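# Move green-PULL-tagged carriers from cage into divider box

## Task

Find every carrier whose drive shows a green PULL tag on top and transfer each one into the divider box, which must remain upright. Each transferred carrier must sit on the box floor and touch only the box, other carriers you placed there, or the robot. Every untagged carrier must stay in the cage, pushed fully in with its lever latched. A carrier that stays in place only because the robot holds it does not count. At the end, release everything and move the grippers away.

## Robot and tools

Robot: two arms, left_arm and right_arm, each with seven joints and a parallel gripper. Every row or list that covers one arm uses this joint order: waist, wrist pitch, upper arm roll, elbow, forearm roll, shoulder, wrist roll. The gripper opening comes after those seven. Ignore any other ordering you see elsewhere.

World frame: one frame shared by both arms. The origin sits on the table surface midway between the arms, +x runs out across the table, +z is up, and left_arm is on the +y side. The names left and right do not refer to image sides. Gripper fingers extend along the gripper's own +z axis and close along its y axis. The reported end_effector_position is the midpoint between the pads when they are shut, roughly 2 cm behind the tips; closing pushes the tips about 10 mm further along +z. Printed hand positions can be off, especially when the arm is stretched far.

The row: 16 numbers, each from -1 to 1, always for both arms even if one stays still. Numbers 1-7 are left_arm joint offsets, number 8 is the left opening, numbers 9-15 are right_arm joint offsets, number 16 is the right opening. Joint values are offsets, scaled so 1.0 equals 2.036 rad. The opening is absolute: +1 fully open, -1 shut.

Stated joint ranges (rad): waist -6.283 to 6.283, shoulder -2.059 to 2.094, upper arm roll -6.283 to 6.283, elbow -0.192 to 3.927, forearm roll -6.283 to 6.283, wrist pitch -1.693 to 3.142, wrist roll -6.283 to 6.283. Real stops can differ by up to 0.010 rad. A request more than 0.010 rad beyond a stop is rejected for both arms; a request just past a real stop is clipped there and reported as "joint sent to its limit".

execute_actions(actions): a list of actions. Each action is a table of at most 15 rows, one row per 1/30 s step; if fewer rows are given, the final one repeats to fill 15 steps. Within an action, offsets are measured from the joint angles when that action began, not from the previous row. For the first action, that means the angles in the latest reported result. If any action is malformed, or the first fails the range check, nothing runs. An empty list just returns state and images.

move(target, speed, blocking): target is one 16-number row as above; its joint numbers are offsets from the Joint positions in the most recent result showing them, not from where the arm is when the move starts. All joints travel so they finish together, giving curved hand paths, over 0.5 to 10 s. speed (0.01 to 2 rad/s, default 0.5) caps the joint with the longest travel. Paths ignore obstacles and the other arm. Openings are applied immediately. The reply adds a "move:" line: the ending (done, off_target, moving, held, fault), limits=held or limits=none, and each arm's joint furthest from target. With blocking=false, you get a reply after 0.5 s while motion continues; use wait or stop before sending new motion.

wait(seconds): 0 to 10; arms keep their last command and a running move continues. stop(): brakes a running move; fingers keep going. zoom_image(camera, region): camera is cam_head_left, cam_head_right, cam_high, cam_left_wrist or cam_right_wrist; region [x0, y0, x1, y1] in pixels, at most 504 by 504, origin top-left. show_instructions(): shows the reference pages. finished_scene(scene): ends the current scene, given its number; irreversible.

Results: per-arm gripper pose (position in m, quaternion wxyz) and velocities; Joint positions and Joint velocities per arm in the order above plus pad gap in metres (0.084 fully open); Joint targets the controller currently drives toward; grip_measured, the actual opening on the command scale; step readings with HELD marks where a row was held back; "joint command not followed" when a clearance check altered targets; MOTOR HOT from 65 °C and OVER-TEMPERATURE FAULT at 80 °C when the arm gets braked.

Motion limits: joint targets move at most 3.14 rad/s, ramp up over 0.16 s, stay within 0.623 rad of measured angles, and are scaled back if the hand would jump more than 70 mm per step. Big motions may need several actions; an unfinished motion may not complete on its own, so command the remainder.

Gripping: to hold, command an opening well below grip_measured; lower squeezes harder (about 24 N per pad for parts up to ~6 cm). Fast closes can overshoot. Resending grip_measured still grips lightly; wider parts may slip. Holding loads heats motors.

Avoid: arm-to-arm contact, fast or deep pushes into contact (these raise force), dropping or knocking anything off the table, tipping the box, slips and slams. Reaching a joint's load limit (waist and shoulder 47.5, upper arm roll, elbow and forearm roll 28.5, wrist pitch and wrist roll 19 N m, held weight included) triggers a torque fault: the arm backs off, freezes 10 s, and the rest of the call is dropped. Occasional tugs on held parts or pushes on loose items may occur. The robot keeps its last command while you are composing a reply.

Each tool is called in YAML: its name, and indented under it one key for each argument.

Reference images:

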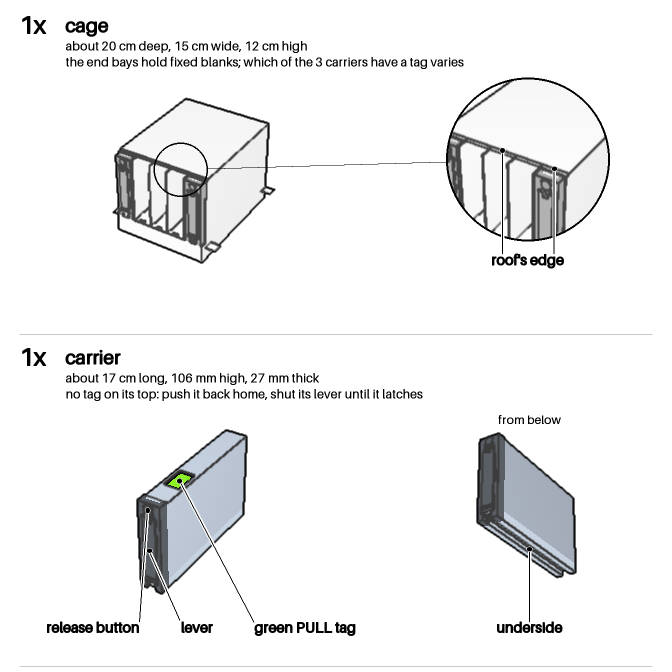

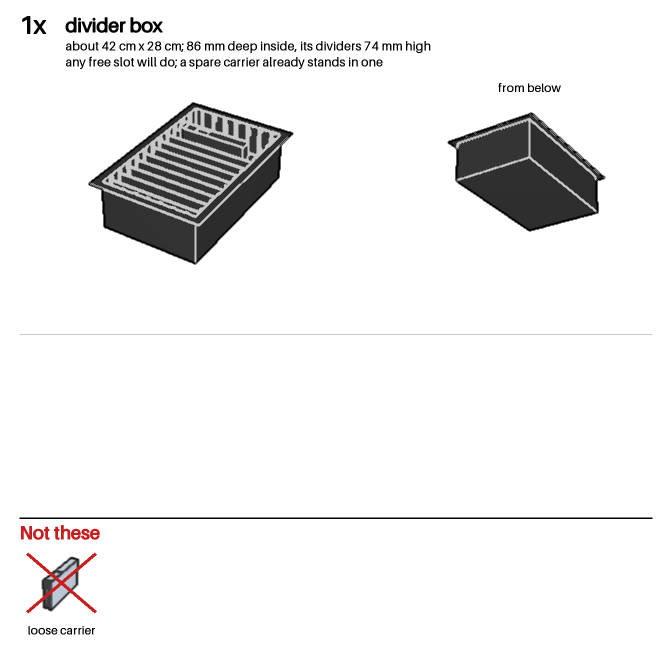

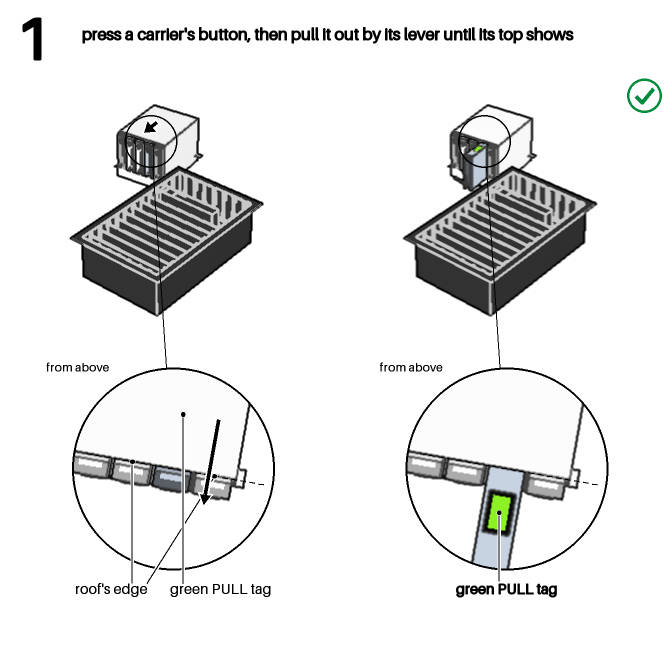

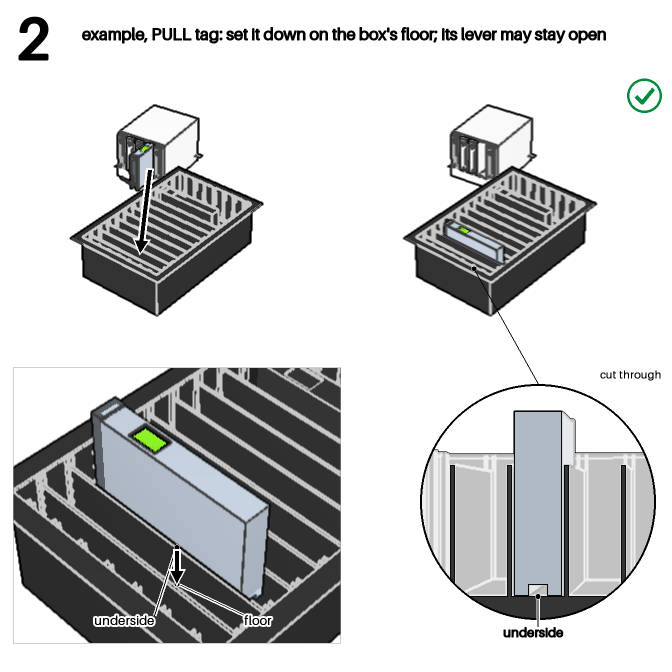

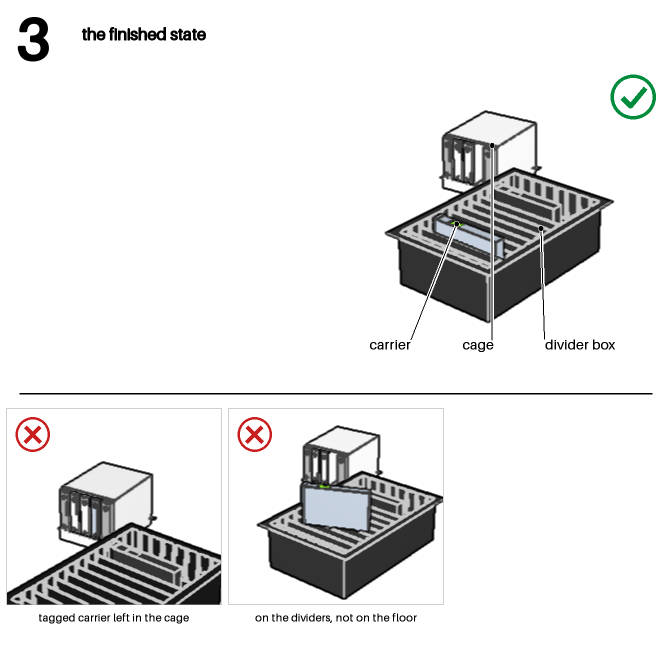

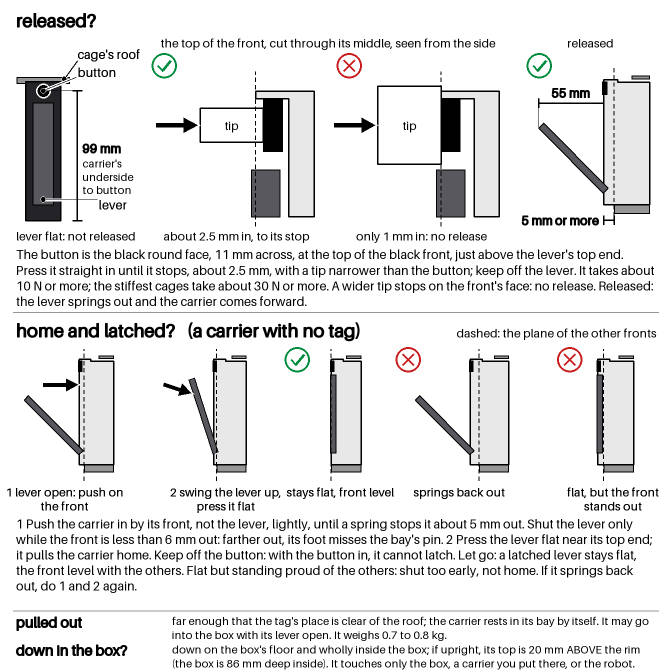

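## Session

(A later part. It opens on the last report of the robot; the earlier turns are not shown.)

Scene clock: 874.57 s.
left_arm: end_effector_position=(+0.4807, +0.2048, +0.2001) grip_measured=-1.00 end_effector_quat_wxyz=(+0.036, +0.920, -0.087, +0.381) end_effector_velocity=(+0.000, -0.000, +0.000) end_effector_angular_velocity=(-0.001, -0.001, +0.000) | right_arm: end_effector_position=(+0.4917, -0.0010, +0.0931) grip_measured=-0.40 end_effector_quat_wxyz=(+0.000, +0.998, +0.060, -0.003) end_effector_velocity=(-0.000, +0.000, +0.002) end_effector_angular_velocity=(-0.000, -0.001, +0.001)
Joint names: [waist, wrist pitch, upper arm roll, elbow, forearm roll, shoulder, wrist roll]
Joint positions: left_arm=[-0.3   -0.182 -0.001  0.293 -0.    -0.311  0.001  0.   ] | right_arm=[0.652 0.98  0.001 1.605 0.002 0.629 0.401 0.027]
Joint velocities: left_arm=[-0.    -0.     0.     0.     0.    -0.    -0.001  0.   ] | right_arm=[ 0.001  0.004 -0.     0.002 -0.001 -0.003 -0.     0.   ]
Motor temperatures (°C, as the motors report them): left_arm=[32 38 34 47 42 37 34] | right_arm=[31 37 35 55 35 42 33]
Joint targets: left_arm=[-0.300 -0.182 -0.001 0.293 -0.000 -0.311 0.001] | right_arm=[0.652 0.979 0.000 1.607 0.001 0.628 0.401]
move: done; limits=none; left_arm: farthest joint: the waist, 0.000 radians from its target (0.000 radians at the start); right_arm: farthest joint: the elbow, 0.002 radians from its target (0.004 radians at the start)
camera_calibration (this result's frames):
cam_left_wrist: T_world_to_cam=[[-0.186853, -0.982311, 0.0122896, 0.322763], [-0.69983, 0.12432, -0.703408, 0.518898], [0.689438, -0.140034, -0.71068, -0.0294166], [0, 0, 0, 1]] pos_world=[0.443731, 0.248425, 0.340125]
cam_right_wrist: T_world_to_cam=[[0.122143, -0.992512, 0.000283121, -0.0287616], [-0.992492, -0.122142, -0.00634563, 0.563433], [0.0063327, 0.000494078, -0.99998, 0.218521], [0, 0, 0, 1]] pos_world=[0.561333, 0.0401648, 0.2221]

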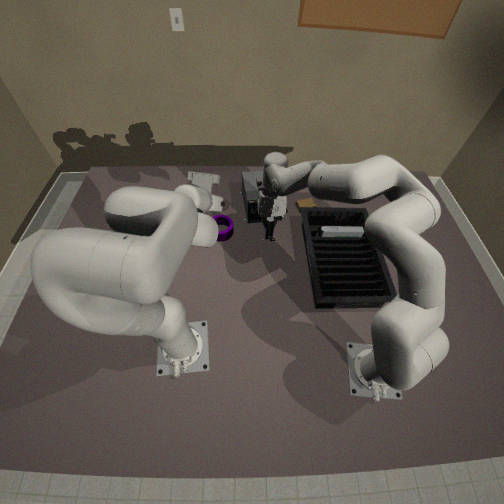

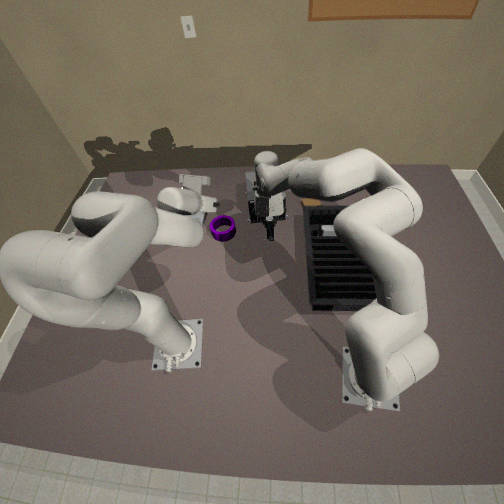

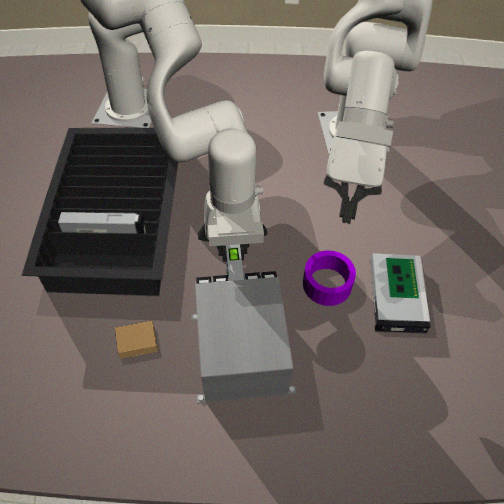

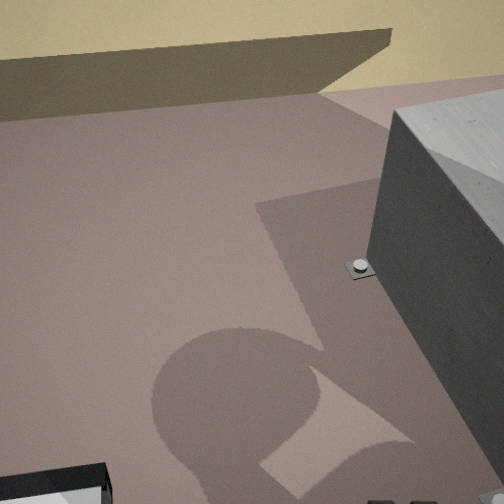

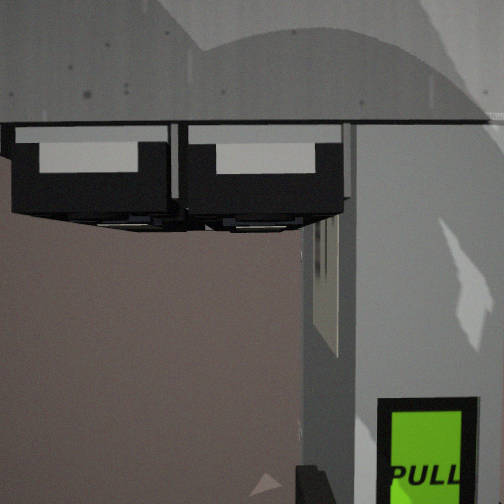

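move:
  target: [0,0,0,0,0,0,0,-1,0.0031,-0.0104,-0.0005,-0.0243,-0.0005,-0.0158,0.0031,-1]
  speed: 0.04

Scene clock: 887.40 s.
left_arm: end_effector_position=(+0.4807, +0.2048, +0.2001) grip_measured=-1.00 end_effector_quat_wxyz=(+0.036, +0.920, -0.087, +0.381) end_effector_velocity=(-0.000, -0.001, -0.000) end_effector_angular_velocity=(+0.002, +0.000, -0.003) | right_arm: end_effector_position=(+0.4859, -0.0018, +0.0974) grip_measured=-0.40 end_effector_quat_wxyz=(-0.002, +0.998, +0.060, +0.004) end_effector_velocity=(-0.001, +0.000, -0.001) end_effector_angular_velocity=(+0.001, +0.002, -0.001)
Joint names: [waist, wrist pitch, upper arm roll, elbow, forearm roll, shoulder, wrist roll]
Joint positions: left_arm=[-0.3   -0.182 -0.001  0.293 -0.    -0.311  0.001  0.   ] | right_arm=[ 0.658  0.954 -0.001  1.558  0.     0.595  0.408  0.027]
Joint velocities: left_arm=[-0.     0.    -0.001 -0.     0.    -0.     0.002  0.   ] | right_arm=[ 0.001 -0.003  0.    -0.004  0.001 -0.     0.001  0.   ]
Motor temperatures (°C, as the motors report them): left_arm=[32 38 34 47 42 37 34] | right_arm=[31 38 35 63 35 46 33]
Joint targets: left_arm=[-0.300 -0.182 -0.001 0.293 -0.000 -0.311 0.001] | right_arm=[0.659 0.959 -0.000 1.555 0.001 0.597 0.408]
move: done; limits=none; left_arm: farthest joint: the waist, 0.000 radians from its target (0.000 radians at the start); right_arm: farthest joint: the wrist pitch, 0.005 radians from its target (0.021 radians at the start)
camera_calibration (this result's frames):
cam_left_wrist: T_world_to_cam=[[-0.186853, -0.982311, 0.0122896, 0.322763], [-0.69983, 0.12432, -0.703408, 0.518898], [0.689438, -0.140034, -0.71068, -0.0294166], [0, 0, 0, 1]] pos_world=[0.443731, 0.248425, 0.340125]
cam_right_wrist: T_world_to_cam=[[0.120808, -0.992671, -0.00309441, -0.0279314], [-0.992489, -0.120724, -0.0197925, 0.558975], [0.0192738, 0.00546226, -0.999799, 0.216564], [0, 0, 0, 1]] pos_world=[0.553977, 0.0385723, 0.227497]

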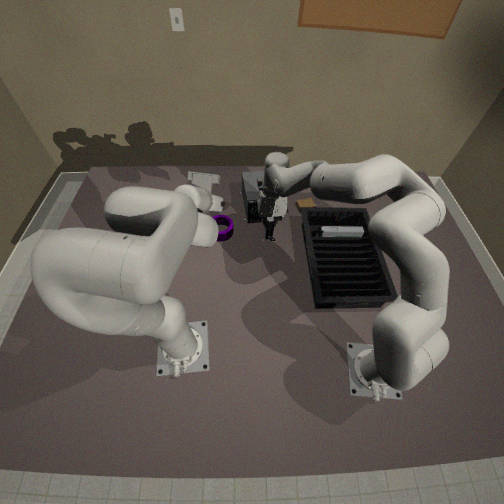

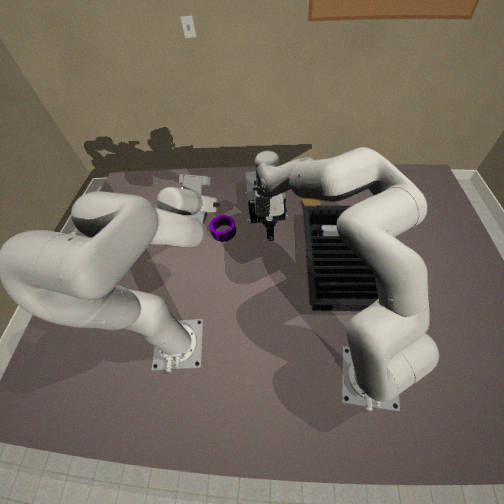

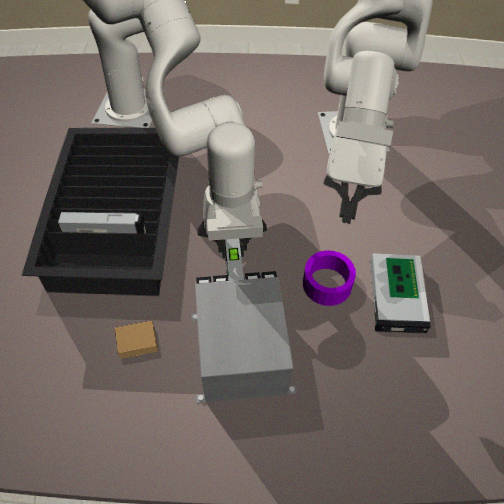

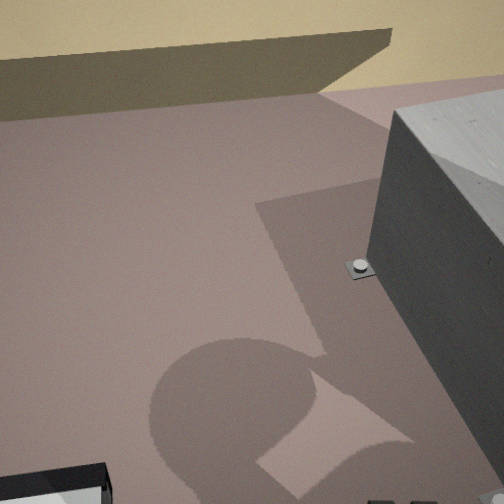

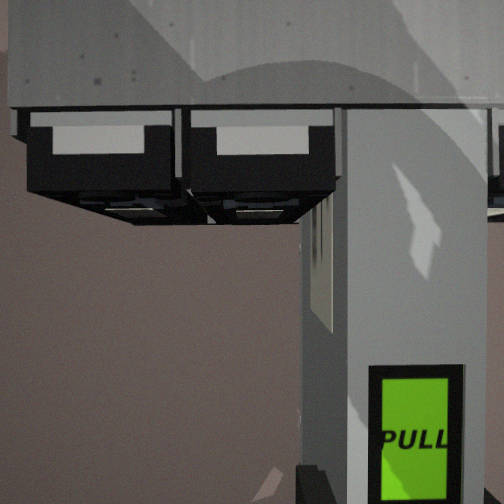

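execute_actions:
  actions:
    - [[0,0,0,0,0,0,0,-1,0,0,0,0,0,0,0,-1]]

Scene clock: 891.60 s.
left_arm: end_effector_position=(+0.4807, +0.2048, +0.2001) grip_measured=-1.00 end_effector_quat_wxyz=(+0.036, +0.920, -0.087, +0.381) end_effector_velocity=(+0.000, +0.000, +0.000) end_effector_angular_velocity=(-0.000, -0.001, +0.001) | right_arm: end_effector_position=(+0.4855, -0.0014, +0.0968) grip_measured=-0.40 end_effector_quat_wxyz=(-0.002, +0.998, +0.060, +0.003) end_effector_velocity=(+0.000, +0.000, +0.001) end_effector_angular_velocity=(+0.001, -0.001, +0.000)
Joint names: [waist, wrist pitch, upper arm roll, elbow, forearm roll, shoulder, wrist roll]
Joint positions: left_arm=[-0.3   -0.182 -0.001  0.293 -0.    -0.311  0.001  0.   ] | right_arm=[ 0.658  0.954 -0.001  1.558  0.     0.596  0.408  0.027]
Joint velocities: left_arm=[ 0.001 -0.001  0.     0.001  0.     0.001 -0.     0.   ] | right_arm=[ 0.001  0.    -0.001  0.001  0.    -0.001 -0.    -0.   ]
Motor temperatures (°C, as the motors report them): left_arm=[32 38 34 47 42 37 34] | right_arm=[31 38 35 60 35 45 33]
Joint targets: left_arm=[-0.300 -0.182 -0.001 0.293 -0.000 -0.311 0.001] | right_arm=[0.658 0.954 -0.001 1.558 0.000 0.595 0.408]
Step readings (joint positions):
0: left_arm=[-0.300 -0.182 -0.001 0.293 -0.000 -0.311 0.001] | right_arm=[0.658 0.957 -0.001 1.560 0.001 0.597 0.408]
1: left_arm=[-0.300 -0.182 -0.001 0.293 -0.000 -0.311 0.001] | right_arm=[0.658 0.957 -0.001 1.560 0.001 0.597 0.408]
2: left_arm=[-0.300 -0.182 -0.001 0.293 -0.000 -0.311 0.001] | right_arm=[0.658 0.957 -0.001 1.560 0.001 0.597 0.408]
4: left_arm=[-0.300 -0.182 -0.001 0.293 -0.000 -0.311 0.001] | right_arm=[0.658 0.956 -0.001 1.559 0.001 0.597 0.408]
8: left_arm=[-0.300 -0.182 -0.001 0.293 -0.000 -0.311 0.001] | right_arm=[0.658 0.955 -0.001 1.558 0.000 0.596 0.408]
15: Joint positions above
camera_calibration (this result's frames):
cam_left_wrist: T_world_to_cam=[[-0.186853, -0.982311, 0.0122896, 0.322763], [-0.69983, 0.12432, -0.703408, 0.518898], [0.689438, -0.140034, -0.71068, -0.0294167], [0, 0, 0, 1]] pos_world=[0.443731, 0.248425, 0.340125]
cam_right_wrist: T_world_to_cam=[[0.121582, -0.992576, -0.00313474, -0.0278531], [-0.992412, -0.121502, -0.0188676, 0.558454], [0.0183466, 0.0054049, -0.999817, 0.21646], [0, 0, 0, 1]] pos_world=[0.553632, 0.039037, 0.22687]

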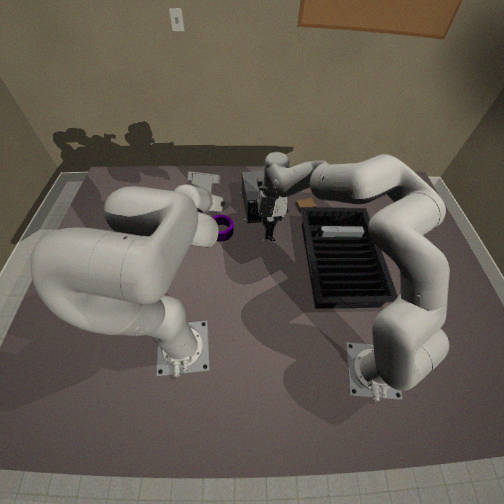

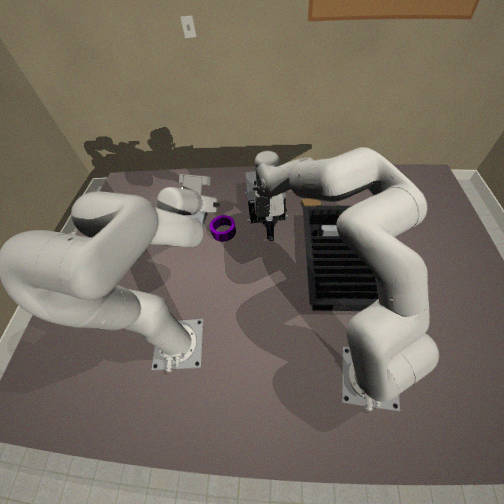

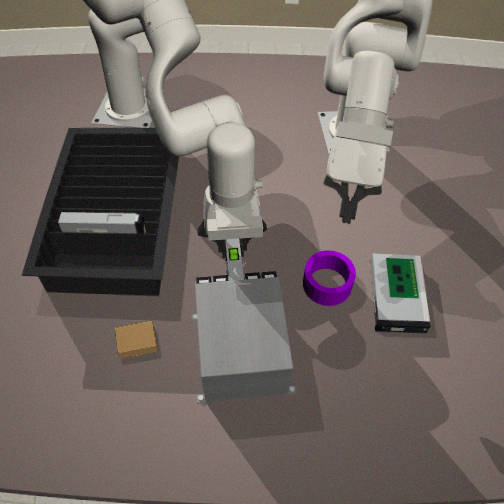

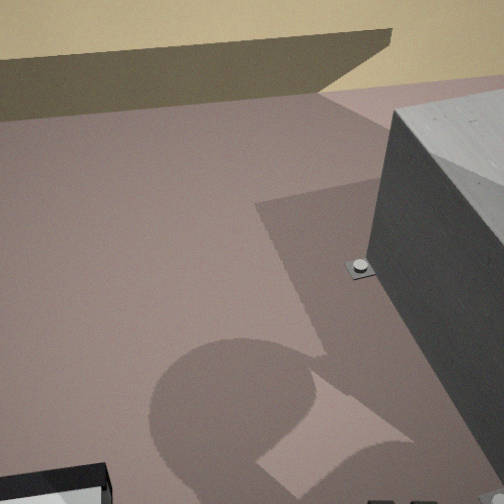

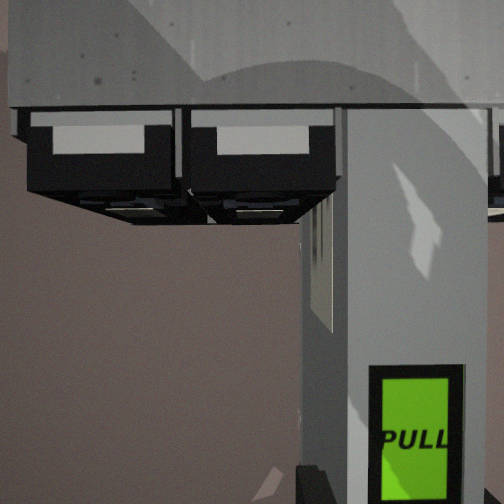

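move:
  target: [0,0,0,0,0,0,0,-1,-0.0030,0.0069,0.0005,0.0221,0.0005,0.0192,-0.0034,-1]
  speed: 0.04

Scene clock: 904.60 s.
left_arm: end_effector_position=(+0.4807, +0.2048, +0.2001) grip_measured=-1.00 end_effector_quat_wxyz=(+0.036, +0.920, -0.087, +0.381) end_effector_velocity=(+0.000, +0.000, -0.000) end_effector_angular_velocity=(+0.001, +0.001, +0.000) | right_arm: end_effector_position=(+0.4921, -0.0008, +0.0889) grip_measured=-0.39 end_effector_quat_wxyz=(+0.000, +0.998, +0.061, -0.002) end_effector_velocity=(+0.001, +0.001, +0.001) end_effector_angular_velocity=(+0.001, -0.003, +0.004)
Joint names: [waist, wrist pitch, upper arm roll, elbow, forearm roll, shoulder, wrist roll]
Joint positions: left_arm=[-0.3   -0.182 -0.001  0.293 -0.    -0.311  0.001  0.   ] | right_arm=[0.652 0.969 0.    1.601 0.002 0.635 0.401 0.027]
Joint velocities: left_arm=[ 0.001  0.001  0.     0.001 -0.     0.     0.001  0.   ] | right_arm=[ 0.002 -0.001 -0.     0.003 -0.001  0.002 -0.002  0.   ]
Motor temperatures (°C, as the motors report them): left_arm=[32 38 34 47 42 37 34] | right_arm=[31 39 35 55 35 44 33]
Joint targets: left_arm=[-0.300 -0.182 -0.001 0.293 -0.000 -0.311 0.001] | right_arm=[0.652 0.968 0.000 1.603 0.001 0.635 0.401]
move: done; limits=none; left_arm: farthest joint: the waist, 0.000 radians from its target (0.000 radians at the start); right_arm: farthest joint: the elbow, 0.002 radians from its target (0.045 radians at the start)
camera_calibration (this result's frames):
cam_left_wrist: T_world_to_cam=[[-0.186853, -0.982311, 0.0122896, 0.322763], [-0.69983, 0.12432, -0.703408, 0.518898], [0.689438, -0.140034, -0.71068, -0.0294167], [0, 0, 0, 1]] pos_world=[0.443731, 0.248425, 0.340125]
cam_right_wrist: T_world_to_cam=[[0.122849, -0.992425, -0.000333822, -0.0288858], [-0.992392, -0.122842, -0.00825901, 0.563993], [0.00815544, 0.00134589, -0.999966, 0.213431], [0, 0, 0, 1]] pos_world=[0.56151, 0.0403278, 0.218072]

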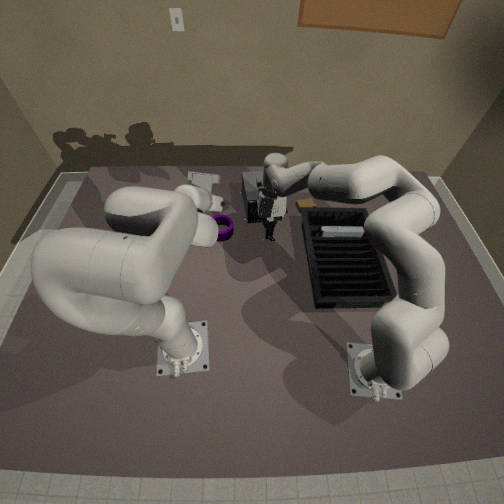

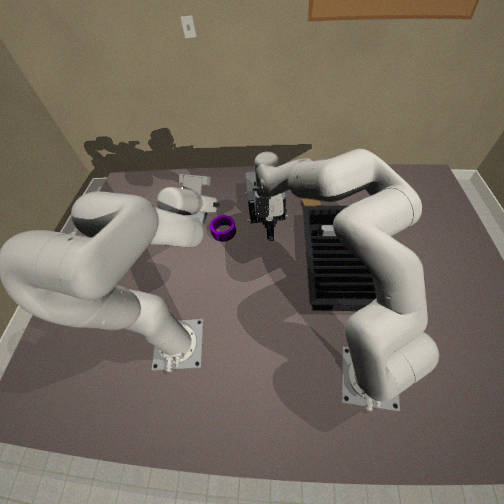

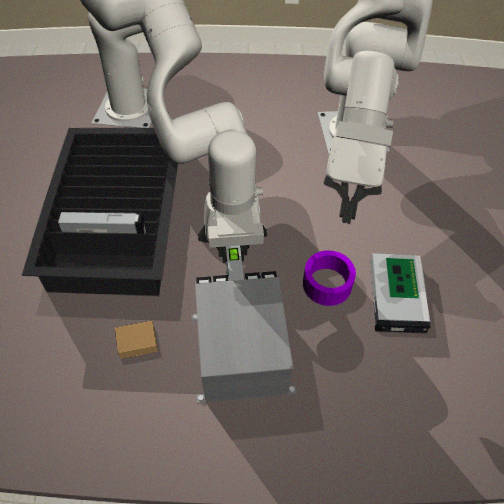

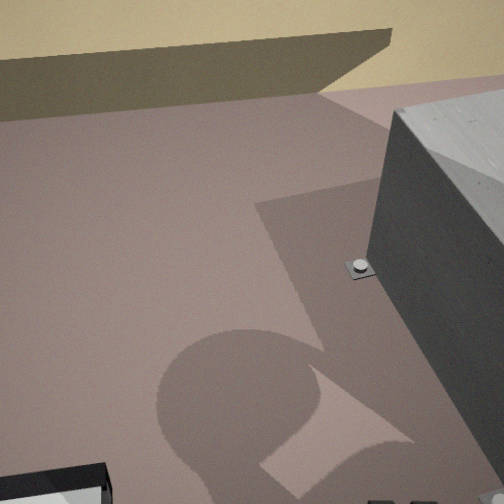

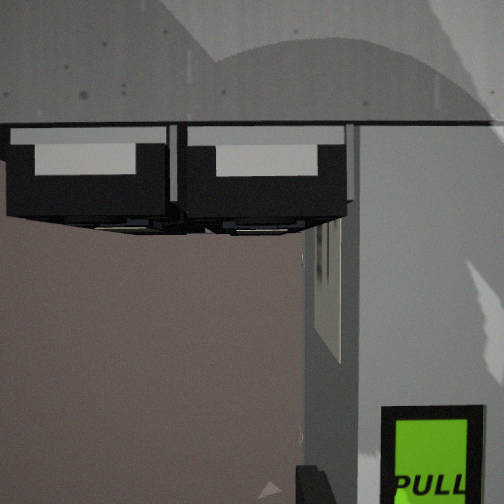

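execute_actions:
  actions:
    - [[0,0,0,0,0,0,0,-1,0,0,0,0,0,0,0,-1]]
    - [[0,0,0,0,0,0,0,-1,0,0,0,0,0,0,0,-0.5],[0,0,0,0,0,0,0,-1,0,0,0,0,0,0,0,-0.4],[0,0,0,0,0,0,0,-1,0,0,0,0,0,0,0,-0.3],[0,0,0,0,0,0,0,-1,0,0,0,0,0,0,0,-0.2],[0,0,0,0,0,0,0,-1,0,0,0,0,0,0,0,-0.1],[0,0,0,0,0,0,0,-1,0,0,0,0,0,0,0,0.0],[0,0,0,0,0,0,0,-1,0,0,0,0,0,0,0,0.1]]

Scene clock: 925.90 s.
left_arm: end_effector_position=(+0.4807, +0.2048, +0.2001) grip_measured=-1.00 end_effector_quat_wxyz=(+0.036, +0.920, -0.087, +0.381) end_effector_velocity=(+0.000, -0.000, +0.000) end_effector_angular_velocity=(+0.000, -0.001, -0.001) | right_arm: end_effector_position=(+0.4929, -0.0005, +0.0894) grip_measured=+0.09 end_effector_quat_wxyz=(-0.000, +0.998, +0.061, -0.001) end_effector_velocity=(-0.002, -0.002, +0.000) end_effector_angular_velocity=(-0.003, +0.008, -0.004)
Joint names: [waist, wrist pitch, upper arm roll, elbow, forearm roll, shoulder, wrist roll]
Joint positions: left_arm=[-0.3   -0.182 -0.001  0.293 -0.    -0.311  0.001  0.   ] | right_arm=[0.652 0.967 0.    1.602 0.001 0.635 0.401 0.048]
Joint velocities: left_arm=[ 0.    -0.002 -0.002 -0.    -0.     0.    -0.     0.   ] | right_arm=[-0.002  0.008  0.    -0.003  0.001 -0.003  0.001  0.   ]
Motor temperatures (°C, as the motors report them): left_arm=[32 38 34 48 42 37 34] | right_arm=[31 42 35 60 35 43 33]
Joint targets: left_arm=[-0.300 -0.182 -0.001 0.293 -0.000 -0.311 0.001] | right_arm=[0.652 0.969 0.000 1.602 0.001 0.635 0.401]
Step readings (joint positions; steps 1 to 15: 1st action; 16 to 30: 2nd action):
0: left_arm=[-0.300 -0.182 -0.001 0.293 -0.000 -0.311 0.001] | right_arm=[0.652 0.969 0.000 1.603 0.001 0.635 0.401]
1: left_arm=[-0.300 -0.182 -0.001 0.293 -0.000 -0.311 0.001] | right_arm=[0.652 0.969 0.000 1.603 0.001 0.635 0.401]
2: left_arm=[-0.300 -0.182 -0.001 0.293 -0.000 -0.311 0.001] | right_arm=[0.652 0.969 0.000 1.602 0.001 0.635 0.401]
4: left_arm=[-0.300 -0.182 -0.001 0.293 -0.000 -0.311 0.001] | right_arm=[0.652 0.969 0.000 1.602 0.001 0.635 0.401]
8: left_arm=[-0.300 -0.182 -0.001 0.293 -0.000 -0.311 0.001] | right_arm=[0.652 0.969 0.000 1.602 0.001 0.635 0.401]
15: left_arm=[-0.300 -0.182 -0.001 0.293 -0.000 -0.311 0.001] | right_arm=[0.652 0.969 0.000 1.602 0.001 0.635 0.401]
16: left_arm=[-0.300 -0.182 -0.001 0.293 -0.000 -0.311 0.001] | right_arm=[0.652 0.969 0.000 1.602 0.001 0.635 0.401]
17: left_arm=[-0.300 -0.182 -0.001 0.293 -0.000 -0.311 0.001] | right_arm=[0.652 0.968 0.000 1.602 0.001 0.635 0.401]
19: left_arm=[-0.300 -0.182 -0.001 0.293 -0.000 -0.311 0.001] | right_arm=[0.652 0.966 0.000 1.603 0.001 0.636 0.401]
23: left_arm=[-0.300 -0.182 -0.001 0.293 -0.000 -0.311 0.001] | right_arm=[0.653 0.963 0.001 1.605 0.001 0.636 0.400]
30: Joint positions above
camera_calibration (this result's frames):
cam_left_wrist: T_world_to_cam=[[-0.186853, -0.982311, 0.0122894, 0.322763], [-0.69983, 0.12432, -0.703408, 0.518898], [0.689438, -0.140034, -0.71068, -0.0294167], [0, 0, 0, 1]] pos_world=[0.443731, 0.248425, 0.340125]
cam_right_wrist: T_world_to_cam=[[0.122837, -0.992426, -0.00118226, -0.0285958], [-0.992372, -0.122817, -0.010699, 0.564989], [0.0104728, 0.00248747, -0.999942, 0.212806], [0, 0, 0, 1]] pos_world=[0.561963, 0.0404819, 0.218805]

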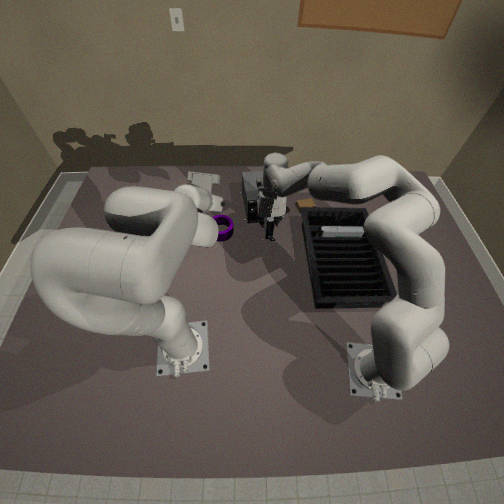

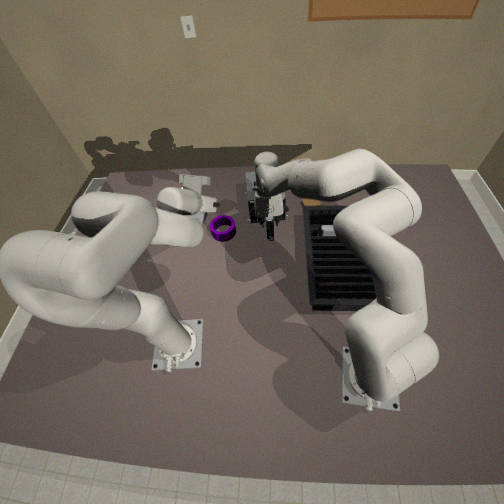

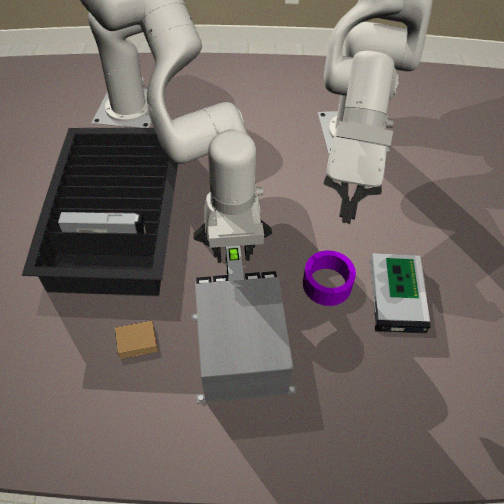

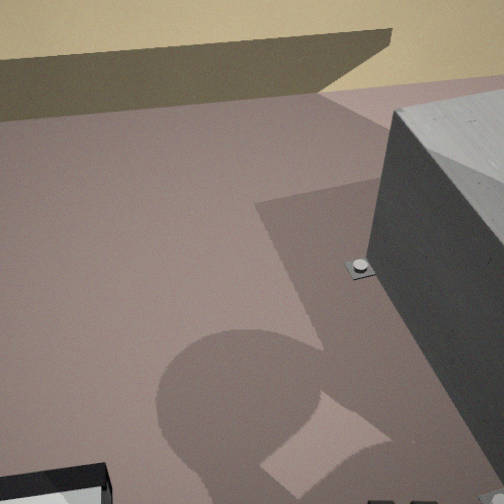

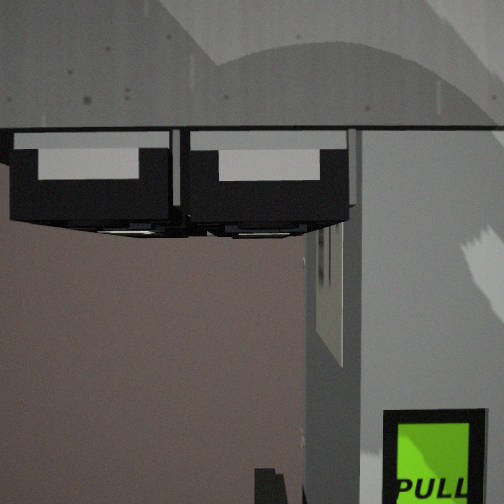

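move:
  target: [0,0,0,0,0,0,0,-1,0,0.0727,0,0.0356,0,-0.0375,0,0.1]
  speed: 0.4

move:
  target: [0,0,0,0,0,0,0,-1,-0.0120,-0.0442,0,-0.1269,0,-0.0828,-0.0120,0.1]
  speed: 0.5

Scene clock: 936.57 s.
left_arm: end_effector_position=(+0.4807, +0.2048, +0.2001) grip_measured=-1.00 end_effector_quat_wxyz=(+0.036, +0.920, -0.087, +0.381) end_effector_velocity=(-0.000, +0.000, -0.000) end_effector_angular_velocity=(+0.000, +0.001, +0.001) | right_arm: end_effector_position=(+0.4925, -0.0006, +0.1547) grip_measured=+0.09 end_effector_quat_wxyz=(-0.001, +0.998, +0.061, -0.000) end_effector_velocity=(+0.001, +0.002, +0.005) end_effector_angular_velocity=(+0.004, -0.008, +0.004)
Joint names: [waist, wrist pitch, upper arm roll, elbow, forearm roll, shoulder, wrist roll]
Joint positions: left_arm=[-0.3   -0.182 -0.001  0.293 -0.    -0.311  0.001  0.   ] | right_arm=[0.652 1.115 0.    1.674 0.001 0.56  0.401 0.048]
Joint velocities: left_arm=[ 0.001  0.001 -0.     0.     0.     0.    -0.     0.   ] | right_arm=[ 0.003  0.001 -0.001  0.005  0.    -0.005 -0.002 -0.   ]
Motor temperatures (°C, as the motors report them): left_arm=[32 38 34 48 42 37 34] | right_arm=[31 41 35 59 35 44 33]
Joint targets: left_arm=[-0.300 -0.182 -0.001 0.293 -0.000 -0.311 0.001] | right_arm=[0.652 1.115 0.000 1.675 0.001 0.559 0.401]
move: done; limits=none; left_arm: farthest joint: the waist, 0.000 radians from its target (0.000 radians at the start); right_arm: farthest joint: the shoulder, 0.001 radians from its target (0.076 radians at the start)
camera_calibration (this result's frames):
cam_left_wrist: T_world_to_cam=[[-0.186853, -0.982311, 0.0122893, 0.322763], [-0.69983, 0.12432, -0.703408, 0.518898], [0.689438, -0.140034, -0.71068, -0.0294166], [0, 0, 0, 1]] pos_world=[0.443731, 0.248425, 0.340125]
cam_right_wrist: T_world_to_cam=[[0.123034, -0.992402, -0.00132935, -0.0287078], [-0.992346, -0.123012, -0.010827, 0.56533], [0.0105813, 0.00265127, -0.999941, 0.278016], [0, 0, 0, 1]] pos_world=[0.561594, 0.0403159, 0.284082]

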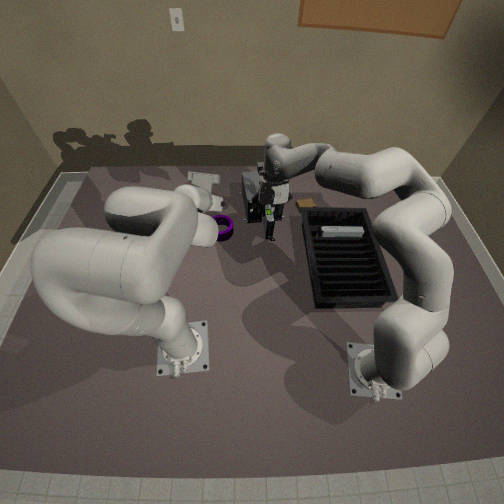

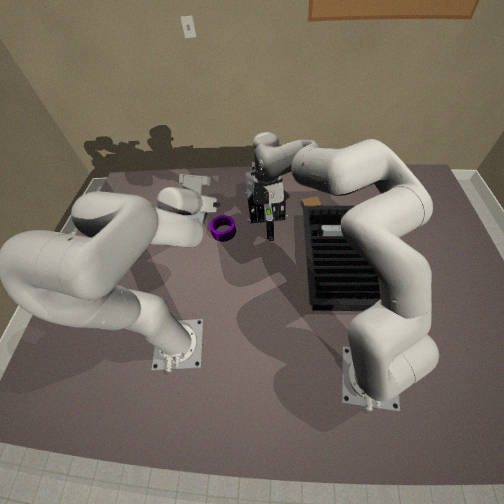

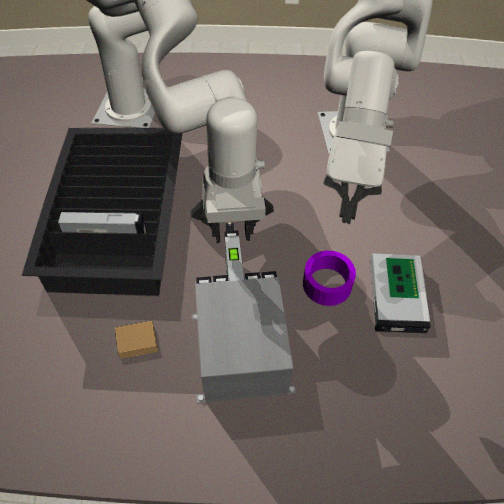

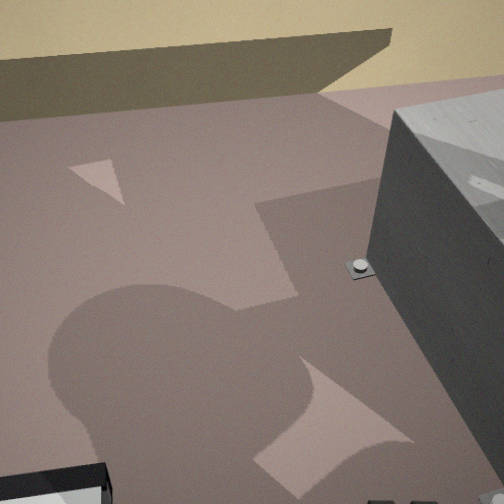

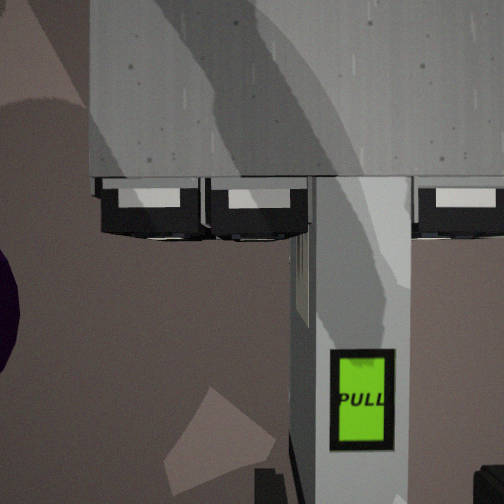

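Scene clock: 937.70 s.
left_arm: end_effector_position=(+0.4807, +0.2048, +0.2001) grip_measured=-1.00 end_effector_quat_wxyz=(+0.036, +0.920, -0.087, +0.381) end_effector_velocity=(-0.000, -0.001, -0.000) end_effector_angular_velocity=(+0.000, +0.001, -0.001) | right_arm: end_effector_position=(+0.4574, -0.0368, +0.1548) grip_measured=+0.09 end_effector_quat_wxyz=(-0.001, +0.998, +0.061, -0.000) end_effector_velocity=(-0.001, -0.000, +0.000) end_effector_angular_velocity=(+0.001, +0.000, -0.000)
Joint names: [waist, wrist pitch, upper arm roll, elbow, forearm roll, shoulder, wrist roll]
Joint positions: left_arm=[-0.3   -0.182 -0.001  0.293 -0.    -0.311  0.001  0.   ] | right_arm=[0.628 1.025 0.    1.416 0.001 0.391 0.376 0.048]
Joint velocities: left_arm=[-0.     0.001 -0.001 -0.001 -0.    -0.    -0.     0.   ] | right_arm=[ 0.    -0.001 -0.    -0.003  0.001 -0.002 -0.     0.   ]
Motor temperatures (°C, as the motors report them): left_arm=[32 38 34 48 42 37 34] | right_arm=[31 41 35 58 35 44 33]
Joint targets: left_arm=[-0.300 -0.182 -0.001 0.293 -0.000 -0.311 0.001] | right_arm=[0.628 1.025 0.000 1.416 0.001 0.391 0.376]
move: done; limits=none; left_arm: farthest joint: the waist, 0.000 radians from its target (0.000 radians at the start); right_arm: farthest joint: the elbow, 0.001 radians from its target (0.259 radians at the start)
camera_calibration (this result's frames):
cam_left_wrist: T_world_to_cam=[[-0.186853, -0.982311, 0.0122892, 0.322763], [-0.69983, 0.12432, -0.703408, 0.518898], [0.689438, -0.140034, -0.71068, -0.0294166], [0, 0, 0, 1]] pos_world=[0.443731, 0.248425, 0.340125]
cam_right_wrist: T_world_to_cam=[[0.123021, -0.992403, -0.00133356, -0.0603393], [-0.992345, -0.122999, -0.0110724, 0.526102], [0.0108243, 0.00268549, -0.999938, 0.278477], [0, 0, 0, 1]] pos_world=[0.526483, 0.00408103, 0.284204]

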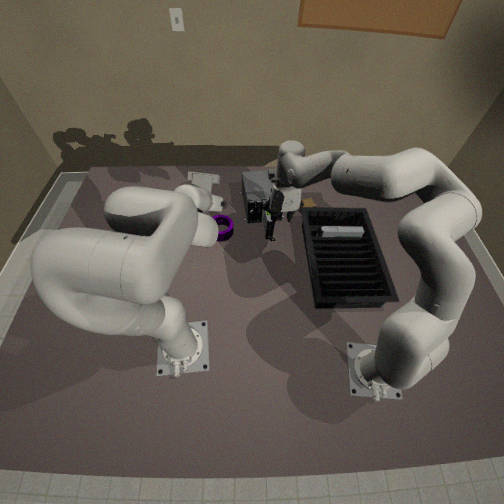

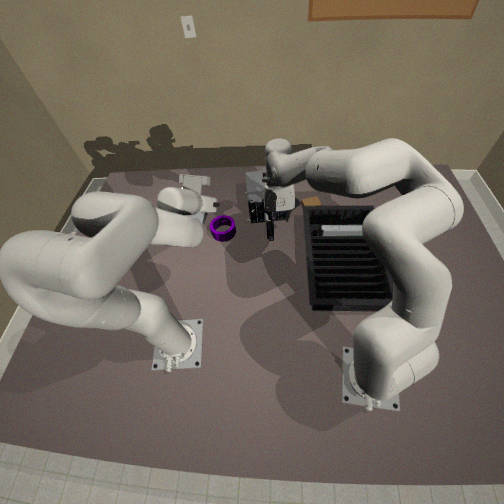

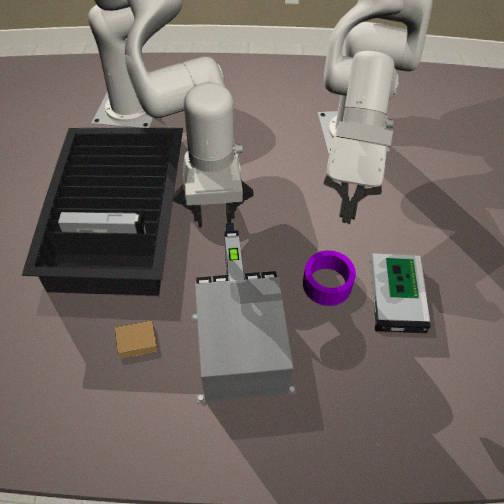

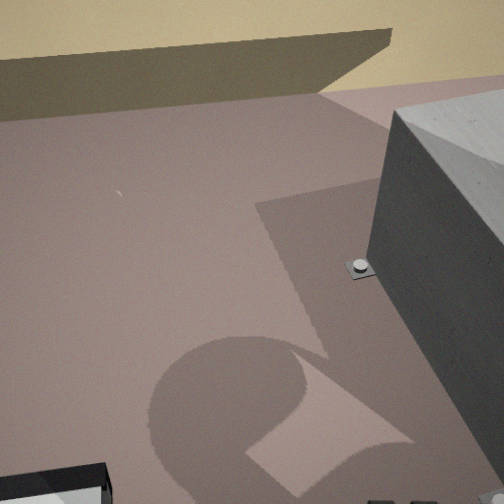

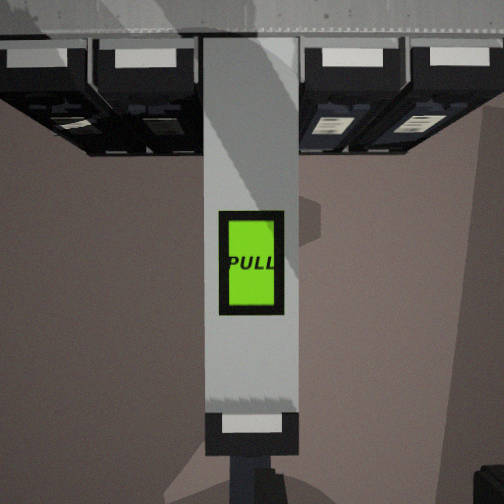

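zoom_image:
  camera: "cam_right_wrist"
  region: [170, 20, 340, 190]

zoom_image:
  camera: "cam_right_wrist"
  region: [170, 320, 340, 490]

Region (170, 20, 340, 190) of cam_right_wrist's 504x504 image, scaled by 2.965, with more detail than that image has.

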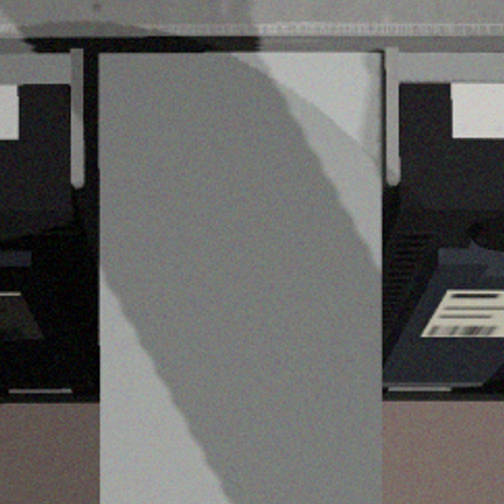

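Region (170, 320, 340, 490) of cam_right_wrist's 504x504 image, scaled by 2.965, with more detail than that image has.

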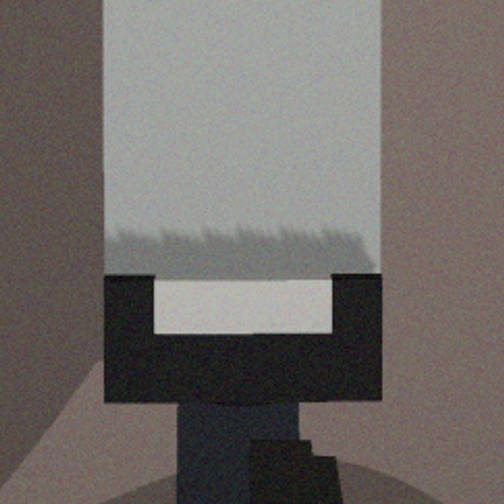

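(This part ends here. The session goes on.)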